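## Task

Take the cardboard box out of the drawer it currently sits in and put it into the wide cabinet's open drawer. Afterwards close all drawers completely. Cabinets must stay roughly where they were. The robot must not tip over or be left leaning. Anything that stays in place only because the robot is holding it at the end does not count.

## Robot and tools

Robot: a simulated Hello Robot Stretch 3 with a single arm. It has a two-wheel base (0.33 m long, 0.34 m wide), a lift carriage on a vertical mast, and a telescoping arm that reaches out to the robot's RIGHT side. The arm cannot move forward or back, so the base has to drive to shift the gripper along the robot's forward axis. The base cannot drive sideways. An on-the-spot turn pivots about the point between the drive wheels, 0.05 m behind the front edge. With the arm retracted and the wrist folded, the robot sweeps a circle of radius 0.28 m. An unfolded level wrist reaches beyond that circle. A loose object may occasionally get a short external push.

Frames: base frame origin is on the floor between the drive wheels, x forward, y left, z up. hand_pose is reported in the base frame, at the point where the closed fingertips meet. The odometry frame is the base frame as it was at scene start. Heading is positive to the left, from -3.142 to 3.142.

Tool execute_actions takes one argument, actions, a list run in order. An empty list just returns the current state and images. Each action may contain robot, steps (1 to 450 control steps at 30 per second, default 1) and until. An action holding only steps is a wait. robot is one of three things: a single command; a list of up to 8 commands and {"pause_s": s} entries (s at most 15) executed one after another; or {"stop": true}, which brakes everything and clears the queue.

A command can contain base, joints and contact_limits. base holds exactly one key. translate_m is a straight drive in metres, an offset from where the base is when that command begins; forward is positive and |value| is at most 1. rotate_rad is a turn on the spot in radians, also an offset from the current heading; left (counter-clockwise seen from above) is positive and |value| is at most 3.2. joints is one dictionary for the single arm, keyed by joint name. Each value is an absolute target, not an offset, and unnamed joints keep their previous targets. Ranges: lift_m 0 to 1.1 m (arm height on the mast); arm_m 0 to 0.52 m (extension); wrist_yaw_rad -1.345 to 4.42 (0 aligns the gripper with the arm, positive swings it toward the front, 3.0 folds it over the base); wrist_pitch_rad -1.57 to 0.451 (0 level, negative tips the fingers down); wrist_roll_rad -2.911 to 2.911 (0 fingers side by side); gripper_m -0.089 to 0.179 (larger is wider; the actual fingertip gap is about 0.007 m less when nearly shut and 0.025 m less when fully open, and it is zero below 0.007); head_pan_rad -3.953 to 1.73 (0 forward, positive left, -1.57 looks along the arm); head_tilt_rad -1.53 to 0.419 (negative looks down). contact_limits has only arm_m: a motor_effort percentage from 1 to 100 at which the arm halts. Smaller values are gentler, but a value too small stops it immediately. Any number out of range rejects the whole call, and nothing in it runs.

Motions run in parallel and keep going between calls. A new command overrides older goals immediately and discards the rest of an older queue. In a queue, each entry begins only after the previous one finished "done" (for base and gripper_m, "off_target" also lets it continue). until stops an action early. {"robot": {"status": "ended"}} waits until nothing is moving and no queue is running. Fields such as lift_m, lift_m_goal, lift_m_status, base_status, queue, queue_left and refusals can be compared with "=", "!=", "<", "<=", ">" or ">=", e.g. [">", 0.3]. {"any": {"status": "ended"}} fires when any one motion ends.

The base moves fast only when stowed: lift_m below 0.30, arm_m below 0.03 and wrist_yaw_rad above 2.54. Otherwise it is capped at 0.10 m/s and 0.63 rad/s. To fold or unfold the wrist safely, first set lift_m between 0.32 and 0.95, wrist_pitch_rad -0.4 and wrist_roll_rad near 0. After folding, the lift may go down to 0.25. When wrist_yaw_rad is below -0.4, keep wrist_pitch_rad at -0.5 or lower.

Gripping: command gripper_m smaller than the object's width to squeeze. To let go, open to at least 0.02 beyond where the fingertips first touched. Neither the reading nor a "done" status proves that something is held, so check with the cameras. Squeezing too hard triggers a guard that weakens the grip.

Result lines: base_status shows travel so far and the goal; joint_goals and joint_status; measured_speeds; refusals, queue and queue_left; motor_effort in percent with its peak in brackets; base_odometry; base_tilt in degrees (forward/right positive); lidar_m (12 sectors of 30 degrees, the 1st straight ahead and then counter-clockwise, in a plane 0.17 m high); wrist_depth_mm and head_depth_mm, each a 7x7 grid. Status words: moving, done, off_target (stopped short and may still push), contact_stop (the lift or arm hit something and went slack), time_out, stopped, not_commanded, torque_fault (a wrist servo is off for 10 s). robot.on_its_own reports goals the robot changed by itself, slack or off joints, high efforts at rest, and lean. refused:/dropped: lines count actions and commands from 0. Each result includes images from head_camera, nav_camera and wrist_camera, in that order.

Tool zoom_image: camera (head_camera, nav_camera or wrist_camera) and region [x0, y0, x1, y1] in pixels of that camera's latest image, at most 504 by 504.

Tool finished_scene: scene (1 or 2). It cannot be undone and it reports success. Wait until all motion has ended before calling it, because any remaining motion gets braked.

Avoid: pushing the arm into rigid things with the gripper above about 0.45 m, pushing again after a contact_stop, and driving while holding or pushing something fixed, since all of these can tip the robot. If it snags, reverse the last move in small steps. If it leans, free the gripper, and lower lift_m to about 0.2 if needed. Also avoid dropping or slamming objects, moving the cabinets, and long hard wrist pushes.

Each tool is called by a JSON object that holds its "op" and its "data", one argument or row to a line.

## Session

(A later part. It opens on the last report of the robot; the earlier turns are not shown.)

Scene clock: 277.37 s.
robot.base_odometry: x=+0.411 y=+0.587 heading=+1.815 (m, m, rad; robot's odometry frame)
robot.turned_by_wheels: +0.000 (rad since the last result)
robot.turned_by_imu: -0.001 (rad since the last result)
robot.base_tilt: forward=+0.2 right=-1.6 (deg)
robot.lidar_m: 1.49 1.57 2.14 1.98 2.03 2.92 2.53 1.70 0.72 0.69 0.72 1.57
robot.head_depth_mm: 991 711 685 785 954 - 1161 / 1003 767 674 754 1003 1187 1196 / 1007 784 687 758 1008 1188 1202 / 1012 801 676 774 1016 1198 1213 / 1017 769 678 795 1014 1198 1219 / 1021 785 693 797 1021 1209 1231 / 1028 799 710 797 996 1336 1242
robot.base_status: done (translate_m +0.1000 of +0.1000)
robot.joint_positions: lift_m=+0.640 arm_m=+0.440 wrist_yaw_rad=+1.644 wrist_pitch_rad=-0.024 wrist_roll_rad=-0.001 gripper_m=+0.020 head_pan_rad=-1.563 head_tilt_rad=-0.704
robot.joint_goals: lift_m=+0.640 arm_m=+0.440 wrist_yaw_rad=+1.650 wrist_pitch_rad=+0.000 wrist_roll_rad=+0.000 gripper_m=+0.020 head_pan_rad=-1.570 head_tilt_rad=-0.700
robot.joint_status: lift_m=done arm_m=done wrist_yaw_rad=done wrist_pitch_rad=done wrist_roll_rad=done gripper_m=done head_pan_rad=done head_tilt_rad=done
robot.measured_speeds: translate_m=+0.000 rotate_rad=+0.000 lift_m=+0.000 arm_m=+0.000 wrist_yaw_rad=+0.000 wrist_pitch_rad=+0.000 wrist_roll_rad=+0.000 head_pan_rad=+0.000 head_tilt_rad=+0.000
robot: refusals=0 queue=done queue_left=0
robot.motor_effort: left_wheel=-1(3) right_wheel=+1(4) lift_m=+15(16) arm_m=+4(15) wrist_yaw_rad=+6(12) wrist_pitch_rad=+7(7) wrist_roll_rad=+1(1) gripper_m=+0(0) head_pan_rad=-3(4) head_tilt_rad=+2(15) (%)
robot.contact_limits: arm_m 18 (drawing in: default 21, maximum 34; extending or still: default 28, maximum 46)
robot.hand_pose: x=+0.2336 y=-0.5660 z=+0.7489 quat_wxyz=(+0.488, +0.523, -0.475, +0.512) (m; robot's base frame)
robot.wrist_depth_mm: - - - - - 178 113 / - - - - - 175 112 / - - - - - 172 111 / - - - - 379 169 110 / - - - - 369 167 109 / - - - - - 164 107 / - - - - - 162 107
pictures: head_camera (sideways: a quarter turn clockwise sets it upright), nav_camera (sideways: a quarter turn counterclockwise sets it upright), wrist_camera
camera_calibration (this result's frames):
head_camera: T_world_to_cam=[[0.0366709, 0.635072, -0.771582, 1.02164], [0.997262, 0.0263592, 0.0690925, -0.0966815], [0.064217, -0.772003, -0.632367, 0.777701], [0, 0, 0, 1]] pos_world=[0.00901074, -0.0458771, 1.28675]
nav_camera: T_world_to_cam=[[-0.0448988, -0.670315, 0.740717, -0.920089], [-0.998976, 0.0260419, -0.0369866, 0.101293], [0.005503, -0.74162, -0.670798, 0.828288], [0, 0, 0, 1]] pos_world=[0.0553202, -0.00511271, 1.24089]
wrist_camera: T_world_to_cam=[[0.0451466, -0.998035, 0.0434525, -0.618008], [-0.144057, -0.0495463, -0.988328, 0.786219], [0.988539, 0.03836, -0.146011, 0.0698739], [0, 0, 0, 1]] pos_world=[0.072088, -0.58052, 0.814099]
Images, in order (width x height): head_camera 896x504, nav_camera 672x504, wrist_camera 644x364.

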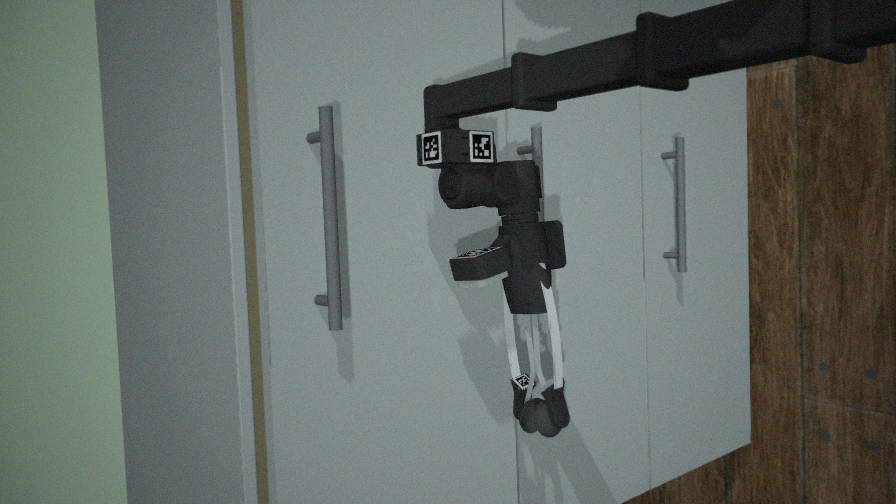

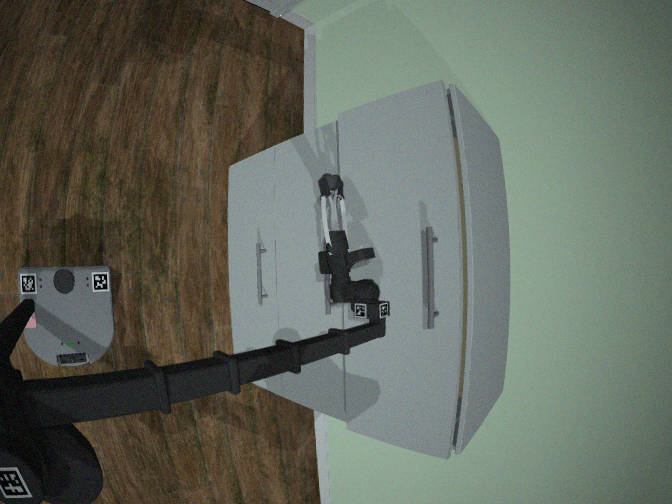

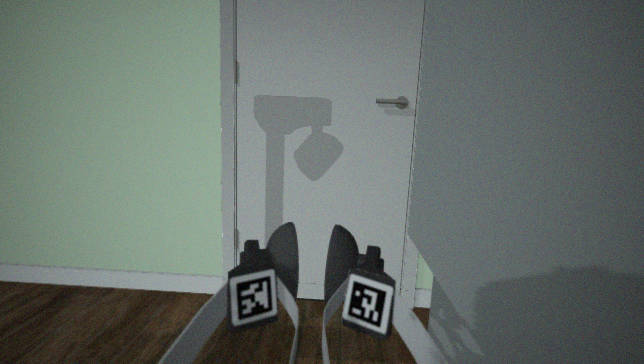

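{"op": "execute_actions", "data": {
  "actions": []
}}

Scene clock: 286.20 s.
robot.base_odometry: x=+0.411 y=+0.587 heading=+1.815 (m, m, rad; robot's odometry frame)
robot.turned_by_wheels: +0.000 (rad since the last result)
robot.turned_by_imu: -0.001 (rad since the last result)
robot.base_tilt: forward=+0.2 right=-1.6 (deg)
robot.lidar_m: 1.49 1.57 2.14 1.98 2.03 2.91 2.53 1.71 0.72 0.69 0.72 1.55
robot.head_depth_mm: 989 712 685 787 953 - 1166 / 1005 766 675 759 1004 1195 1197 / 1007 786 688 760 1007 1188 1207 / 1005 800 677 774 1013 1195 1214 / 1012 772 681 798 1016 1202 1221 / 1020 784 693 796 1017 1200 1226 / 1028 800 708 798 1000 1350 1229
robot.base_status: done (translate_m +0.1000 of +0.1000)
robot.joint_positions: lift_m=+0.640 arm_m=+0.440 wrist_yaw_rad=+1.644 wrist_pitch_rad=-0.024 wrist_roll_rad=-0.001 gripper_m=+0.020 head_pan_rad=-1.563 head_tilt_rad=-0.704
robot.joint_goals: lift_m=+0.640 arm_m=+0.440 wrist_yaw_rad=+1.650 wrist_pitch_rad=+0.000 wrist_roll_rad=+0.000 gripper_m=+0.020 head_pan_rad=-1.570 head_tilt_rad=-0.700
robot.joint_status: lift_m=done arm_m=done wrist_yaw_rad=done wrist_pitch_rad=done wrist_roll_rad=done gripper_m=done head_pan_rad=done head_tilt_rad=done
robot.measured_speeds: translate_m=+0.000 rotate_rad=+0.000 lift_m=+0.000 arm_m=+0.000 wrist_yaw_rad=+0.000 wrist_pitch_rad=+0.000 wrist_roll_rad=+0.000 head_pan_rad=+0.000 head_tilt_rad=+0.000
robot: refusals=0 queue=done queue_left=0
robot.motor_effort: left_wheel=-1(1) right_wheel=+1(1) lift_m=+16(16) arm_m=+4(4) wrist_yaw_rad=+4(6) wrist_pitch_rad=+7(7) wrist_roll_rad=+1(1) gripper_m=+0(0) head_pan_rad=-2(3) head_tilt_rad=+2(2) (%)
robot.contact_limits: arm_m 18 (drawing in: default 21, maximum 34; extending or still: default 28, maximum 46)
robot.hand_pose: x=+0.2336 y=-0.5660 z=+0.7489 quat_wxyz=(+0.488, +0.523, -0.475, +0.512) (m; robot's base frame)
robot.wrist_depth_mm: - - - - - 178 113 / - - - - - 175 112 / - - - - - 173 111 / - - - - 373 169 109 / - - - - 365 167 109 / - - - - - 165 107 / - - - - - 162 107
pictures: head_camera (sideways: a quarter turn clockwise sets it upright), nav_camera (sideways: a quarter turn counterclockwise sets it upright), wrist_camera
camera_calibration (this result's frames):
head_camera: T_world_to_cam=[[0.0366708, 0.635072, -0.771582, 1.02164], [0.997262, 0.0263594, 0.0690925, -0.0966815], [0.0642171, -0.772003, -0.632367, 0.777701], [0, 0, 0, 1]] pos_world=[0.00901075, -0.0458771, 1.28675]
nav_camera: T_world_to_cam=[[-0.0448987, -0.670315, 0.740717, -0.920089], [-0.998976, 0.0260417, -0.0369866, 0.101293], [0.00550309, -0.74162, -0.670798, 0.828288], [0, 0, 0, 1]] pos_world=[0.0553202, -0.0051127, 1.24089]
wrist_camera: T_world_to_cam=[[0.0451466, -0.998035, 0.0434525, -0.618008], [-0.144057, -0.0495463, -0.988328, 0.786219], [0.988539, 0.03836, -0.146011, 0.0698739], [0, 0, 0, 1]] pos_world=[0.072088, -0.58052, 0.814098]
Images, in order (width x height): head_camera 896x504, nav_camera 672x504, wrist_camera 644x364.

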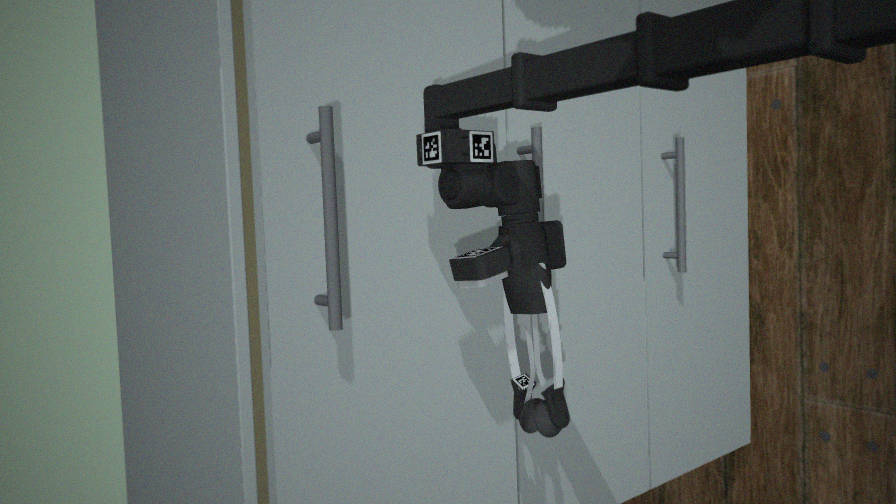

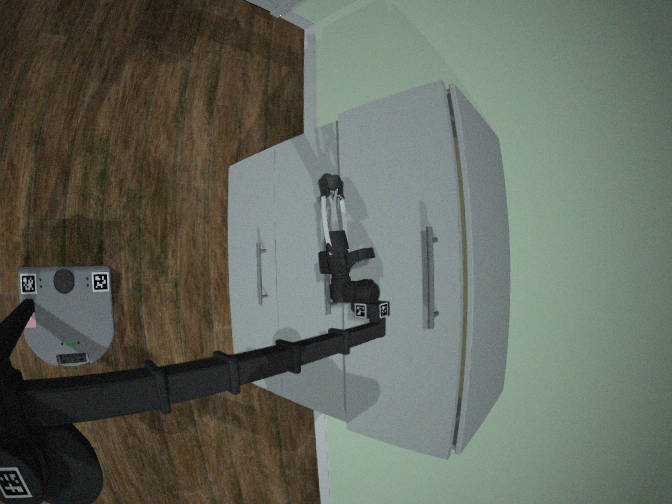

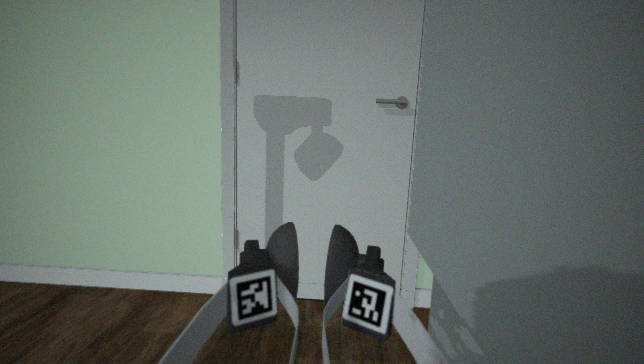

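{"op": "execute_actions", "data": {
  "actions": [
    {"robot": {"joints": {"arm_m": 0.50}, "contact_limits": {"arm_m": 15}}, "steps": 90, "until": {"robot": {"status": "ended"}}}
  ]
}}

Scene clock: 294.63 s.
robot.base_odometry: x=+0.411 y=+0.587 heading=+1.815 (m, m, rad; robot's odometry frame)
robot.turned_by_wheels: +0.000 (rad since the last result)
robot.turned_by_imu: +0.000 (rad since the last result)
robot.base_tilt: forward=+0.2 right=-1.7 (deg)
robot.lidar_m: 1.49 1.57 2.15 1.97 2.03 2.92 2.54 1.71 0.72 0.69 0.72 1.56
robot.head_depth_mm: 997 714 722 828 955 - 1170 / 1006 730 727 832 991 1184 1202 / 1007 745 727 805 980 1182 1206 / 1006 759 716 805 1007 1193 1213 / 1025 772 718 825 984 1199 1217 / 1026 788 732 843 1018 1207 1234 / 1027 807 738 846 991 1343 1238
robot.base_status: done (translate_m +0.1000 of +0.1000)
robot.joint_positions: lift_m=+0.640 arm_m=+0.476 wrist_yaw_rad=+1.624 wrist_pitch_rad=-0.024 wrist_roll_rad=-0.001 gripper_m=+0.020 head_pan_rad=-1.563 head_tilt_rad=-0.702
robot.joint_goals: lift_m=+0.640 arm_m=+0.477 wrist_yaw_rad=+1.650 wrist_pitch_rad=+0.000 wrist_roll_rad=+0.000 gripper_m=+0.020 head_pan_rad=-1.570 head_tilt_rad=-0.700
robot.joint_status: lift_m=done arm_m=contact_stop wrist_yaw_rad=done wrist_pitch_rad=done wrist_roll_rad=done gripper_m=done head_pan_rad=done head_tilt_rad=done
robot.measured_speeds: translate_m=+0.000 rotate_rad=+0.006 lift_m=+0.000 arm_m=-0.019 wrist_yaw_rad=-0.030 wrist_pitch_rad=+0.000 wrist_roll_rad=+0.000 head_pan_rad=+0.000 head_tilt_rad=+0.000
robot: refusals=0 queue=dropped queue_left=0
robot.on_its_own: arm_m is slack since a contact_stop, until your next command for it (your +0.500 is given up)
robot.motor_effort: left_wheel=+3(3) right_wheel=-7(7) lift_m=+17(18) arm_m=+12(16) wrist_yaw_rad=+24(23) wrist_pitch_rad=+7(7) wrist_roll_rad=+1(1) gripper_m=+1(0) head_pan_rad=-2(3) head_tilt_rad=+2(2) (%)
robot.contact_limits: arm_m 15 (drawing in: default 21, maximum 34; extending or still: default 28, maximum 46)
robot.hand_pose: x=+0.2339 y=-0.6077 z=+0.7488 quat_wxyz=(+0.493, +0.519, -0.480, +0.508) (m; robot's base frame)
robot.wrist_depth_mm: - - - - - 166 107 / - - - - 361 164 106 / - - - - 349 161 105 / - - - - 340 159 104 / - - - - 328 157 103 / - - - - 278 154 102 / - - - - 275 153 101
pictures: head_camera (sideways: a quarter turn clockwise sets it upright), nav_camera (sideways: a quarter turn counterclockwise sets it upright), wrist_camera
camera_calibration (this result's frames):
head_camera: T_world_to_cam=[[0.0368005, 0.633689, -0.772712, 1.02311], [0.997266, 0.0262949, 0.0690589, -0.096638], [0.0640803, -0.773141, -0.630989, 0.77591], [0, 0, 0, 1]] pos_world=[0.00900232, -0.0459046, 1.28683]
nav_camera: T_world_to_cam=[[-0.0450346, -0.668985, 0.74191, -0.921643], [-0.998971, 0.0261637, -0.0370465, 0.101371], [0.00537244, -0.742815, -0.669475, 0.826568], [0, 0, 0, 1]] pos_world=[0.05532, -0.00523067, 1.2409]
wrist_camera: T_world_to_cam=[[0.0259095, -0.998721, 0.0434076, -0.655532], [-0.144852, -0.0467146, -0.98835, 0.786061], [0.989114, 0.01932, -0.145877, 0.0593501], [0, 0, 0, 1]] pos_world=[0.0721428, -0.61912, 0.814016]
Images, in order (width x height): head_camera 896x504, nav_camera 672x504, wrist_camera 644x364.

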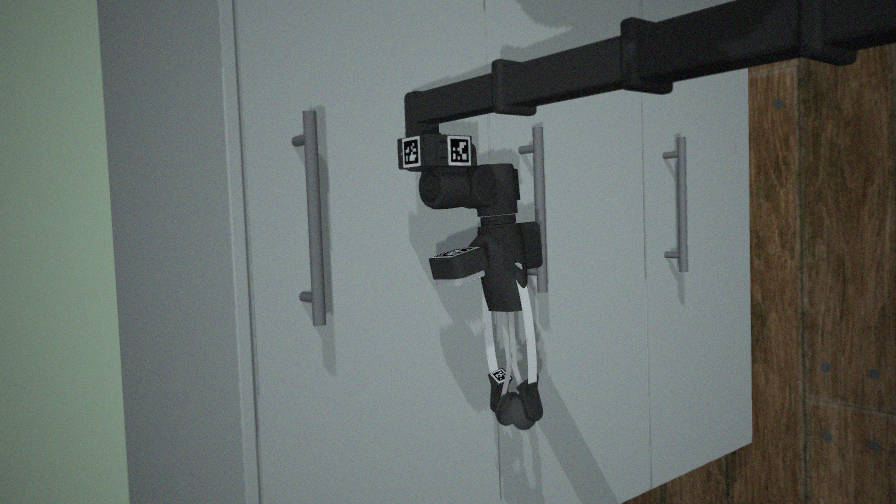

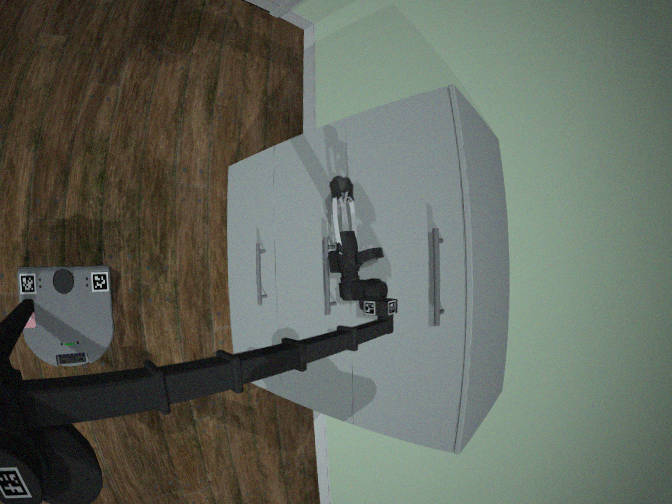

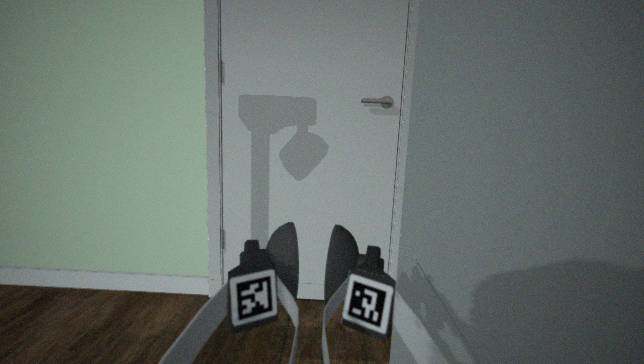

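Closed flush. Retract the arm.

{"op": "execute_actions", "data": {
  "actions": [
    {"robot": {"joints": {"arm_m": 0.43}}, "steps": 60, "until": {"robot": {"status": "ended"}}}
  ]
}}

Scene clock: 298.87 s.
robot.base_odometry: x=+0.411 y=+0.587 heading=+1.815 (m, m, rad; robot's odometry frame)
robot.turned_by_wheels: +0.000 (rad since the last result)
robot.turned_by_imu: -0.001 (rad since the last result)
robot.base_tilt: forward=+0.2 right=-1.5 (deg)
robot.lidar_m: 1.49 1.57 2.14 1.97 2.03 2.92 2.54 1.70 0.72 0.69 0.72 1.56
robot.head_depth_mm: 993 714 724 830 951 - - / 1005 728 723 799 999 1173 1194 / 1002 740 727 803 1006 1189 1205 / 1011 759 715 818 1026 1185 1213 / 1020 770 716 836 1011 1196 1229 / 1026 788 731 840 1016 1197 1224 / 1023 805 733 842 997 1339 1237
robot.base_status: done (translate_m +0.1000 of +0.1000)
robot.joint_positions: lift_m=+0.640 arm_m=+0.430 wrist_yaw_rad=+1.647 wrist_pitch_rad=-0.024 wrist_roll_rad=-0.001 gripper_m=+0.020 head_pan_rad=-1.563 head_tilt_rad=-0.702
robot.joint_goals: lift_m=+0.640 arm_m=+0.430 wrist_yaw_rad=+1.650 wrist_pitch_rad=+0.000 wrist_roll_rad=+0.000 gripper_m=+0.020 head_pan_rad=-1.570 head_tilt_rad=-0.700
robot.joint_status: lift_m=done arm_m=done wrist_yaw_rad=done wrist_pitch_rad=done wrist_roll_rad=done gripper_m=done head_pan_rad=done head_tilt_rad=done
robot.measured_speeds: translate_m=+0.000 rotate_rad=+0.000 lift_m=+0.000 arm_m=+0.000 wrist_yaw_rad=+0.000 wrist_pitch_rad=+0.000 wrist_roll_rad=+0.000 head_pan_rad=+0.000 head_tilt_rad=+0.000
robot: refusals=0 queue=done queue_left=0
robot.motor_effort: left_wheel=+0(2) right_wheel=+1(6) lift_m=+17(17) arm_m=-2(7) wrist_yaw_rad=+3(19) wrist_pitch_rad=+7(7) wrist_roll_rad=+1(1) gripper_m=+1(1) head_pan_rad=-2(3) head_tilt_rad=+2(2) (%)
robot.hand_pose: x=+0.2335 y=-0.5557 z=+0.7488 quat_wxyz=(+0.487, +0.524, -0.474, +0.513) (m; robot's base frame)
robot.wrist_depth_mm: - - - - - 273 172 / - - - - - 268 171 / - - - - - 261 169 / - - - - - 258 167 / - - - - - 255 165 / - - - - - 249 164 / - - - - - 249 162
pictures: head_camera (sideways: a quarter turn clockwise sets it upright), nav_camera (sideways: a quarter turn counterclockwise sets it upright), wrist_camera
camera_calibration (this result's frames):
head_camera: T_world_to_cam=[[0.0368052, 0.633689, -0.772712, 1.02311], [0.997266, 0.0262875, 0.0690589, -0.096638], [0.0640745, -0.773141, -0.630989, 0.77591], [0, 0, 0, 1]] pos_world=[0.00900198, -0.0459046, 1.28683]
nav_camera: T_world_to_cam=[[-0.0450396, -0.668985, 0.74191, -0.921643], [-0.998971, 0.0261711, -0.0370465, 0.101371], [0.00536695, -0.742815, -0.669475, 0.826568], [0, 0, 0, 1]] pos_world=[0.05532, -0.00523103, 1.2409]
wrist_camera: T_world_to_cam=[[0.0487019, -0.99787, 0.0434074, -0.608488], [-0.143747, -0.050009, -0.98835, 0.786344], [0.988415, 0.0418948, -0.145877, 0.0714283], [0, 0, 0, 1]] pos_world=[0.0720686, -0.57086, 0.814016]
Images, in order (width x height): head_camera 896x504, nav_camera 672x504, wrist_camera 644x364.

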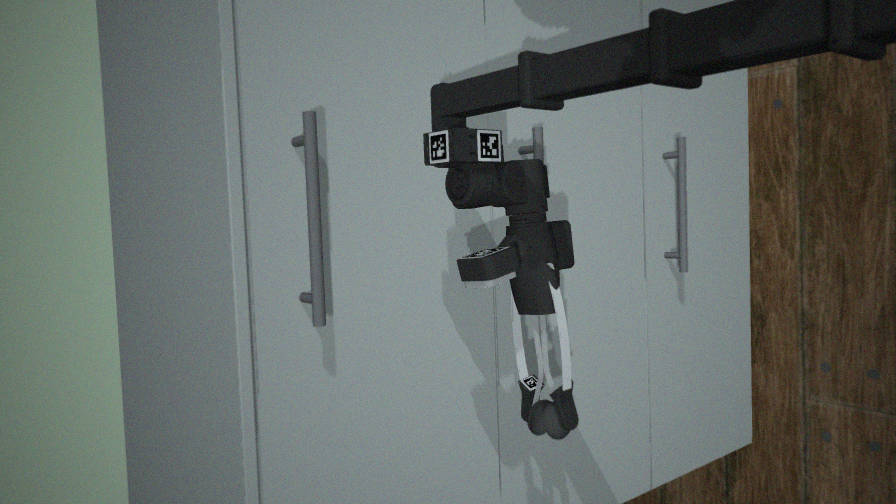

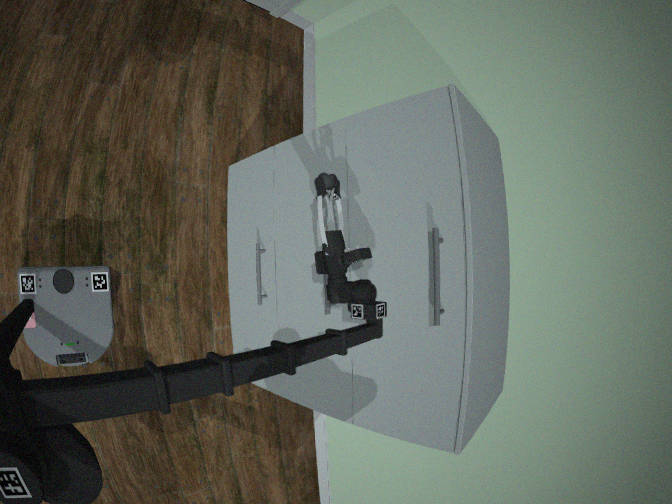

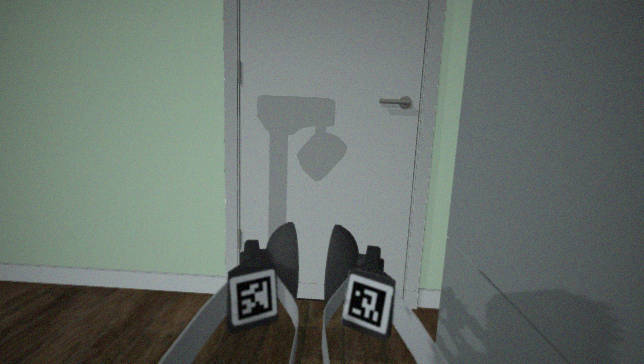

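{"op": "execute_actions", "data": {
  "actions": [
    {"robot": {"joints": {"head_pan_rad": -3.5, "head_tilt_rad": -0.3}}, "steps": 90, "until": {"robot": {"status": "ended"}}}
  ]
}}

Scene clock: 304.77 s.
robot.base_odometry: x=+0.411 y=+0.587 heading=+1.815 (m, m, rad; robot's odometry frame)
robot.turned_by_wheels: +0.000 (rad since the last result)
robot.turned_by_imu: -0.001 (rad since the last result)
robot.base_tilt: forward=+0.1 right=-1.5 (deg)
robot.lidar_m: 1.49 1.57 2.14 1.98 2.03 2.91 2.54 1.71 0.72 0.69 0.72 1.56
robot.head_depth_mm: 3326 3488 3647 3665 2671 1984 1553 / 3204 3281 3488 3668 2778 1995 1590 / 3116 3189 3414 3597 2783 2024 1582 / 3016 3126 3233 3430 2828 2056 1602 / 2901 3081 3210 3369 2818 2073 1607 / 2848 2963 3096 3238 2894 2091 1639 / 2747 2850 3018 3114 2895 2074 1628
robot.base_status: done (translate_m +0.1000 of +0.1000)
robot.joint_positions: lift_m=+0.640 arm_m=+0.430 wrist_yaw_rad=+1.647 wrist_pitch_rad=-0.024 wrist_roll_rad=-0.001 gripper_m=+0.020 head_pan_rad=-3.493 head_tilt_rad=-0.310
robot.joint_goals: lift_m=+0.640 arm_m=+0.430 wrist_yaw_rad=+1.650 wrist_pitch_rad=+0.000 wrist_roll_rad=+0.000 gripper_m=+0.020 head_pan_rad=-3.500 head_tilt_rad=-0.300
robot.joint_status: lift_m=done arm_m=done wrist_yaw_rad=done wrist_pitch_rad=done wrist_roll_rad=done gripper_m=done head_pan_rad=done head_tilt_rad=done
robot.measured_speeds: translate_m=+0.000 rotate_rad=+0.000 lift_m=+0.000 arm_m=+0.000 wrist_yaw_rad=+0.000 wrist_pitch_rad=+0.000 wrist_roll_rad=+0.000 head_pan_rad=+0.000 head_tilt_rad=+0.000
robot: refusals=0 queue=done queue_left=0
robot.motor_effort: left_wheel=-1(0) right_wheel=+1(1) lift_m=+17(17) arm_m=-2(2) wrist_yaw_rad=+3(2) wrist_pitch_rad=+7(7) wrist_roll_rad=+1(1) gripper_m=+1(1) head_pan_rad=-2(36) head_tilt_rad=+4(21) (%)
robot.hand_pose: x=+0.2335 y=-0.5557 z=+0.7488 quat_wxyz=(+0.487, +0.524, -0.474, +0.513) (m; robot's base frame)
robot.wrist_depth_mm: - - - - - 274 173 / - - - - - 266 172 / - - - - - 262 169 / - - - - - 257 167 / - - - - - 257 166 / - - - - - 252 164 / - - - - - 248 163
pictures: head_camera (sideways: a quarter turn clockwise sets it upright), nav_camera (sideways: a quarter turn counterclockwise sets it upright), wrist_camera
camera_calibration (this result's frames):
head_camera: T_world_to_cam=[[0.258103, -0.138753, -0.956102, 1.26096], [-0.301937, -0.951646, 0.0565974, -0.0725217], [-0.917724, 0.274075, -0.287517, 0.334974], [0, 0, 0, 1]] pos_world=[-0.0399405, 0.0141388, 1.30602]
nav_camera: T_world_to_cam=[[-0.296805, 0.161979, 0.9411, -1.17987], [0.359404, 0.931994, -0.0470629, 0.106147], [-0.884723, 0.324267, -0.334836, 0.396594], [0, 0, 0, 1]] pos_world=[-0.0374628, -0.0364169, 1.24816]
wrist_camera: T_world_to_cam=[[0.0487017, -0.99787, 0.0434074, -0.608488], [-0.143747, -0.050009, -0.98835, 0.786344], [0.988415, 0.0418946, -0.145877, 0.0714282], [0, 0, 0, 1]] pos_world=[0.0720686, -0.57086, 0.814016]
Images, in order (width x height): head_camera 896x504, nav_camera 672x504, wrist_camera 644x364.

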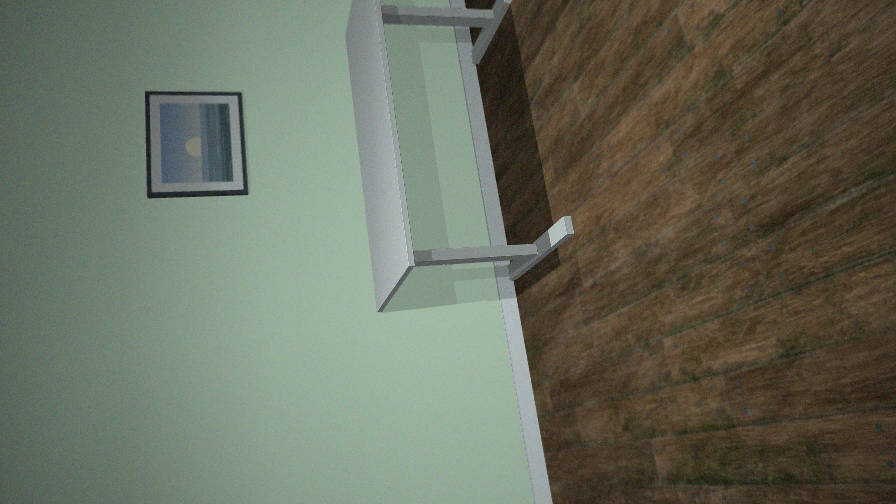

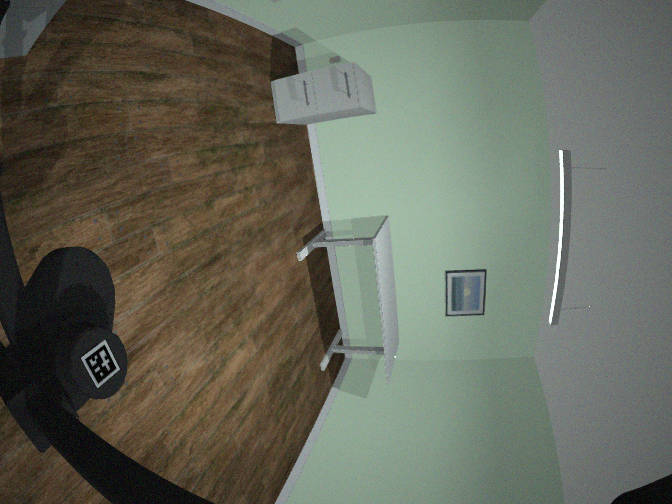

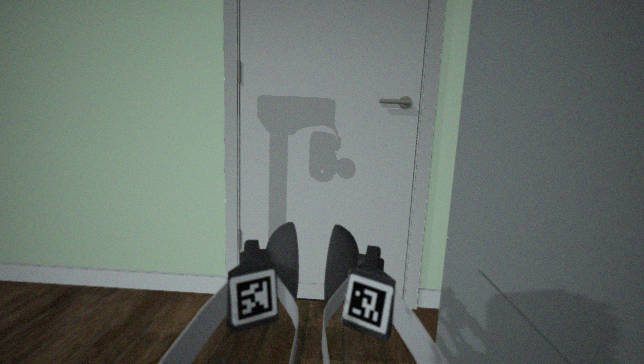

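{"op": "finished_scene", "data": {
  "scene": 1
}}

The scene is finished: the task was done.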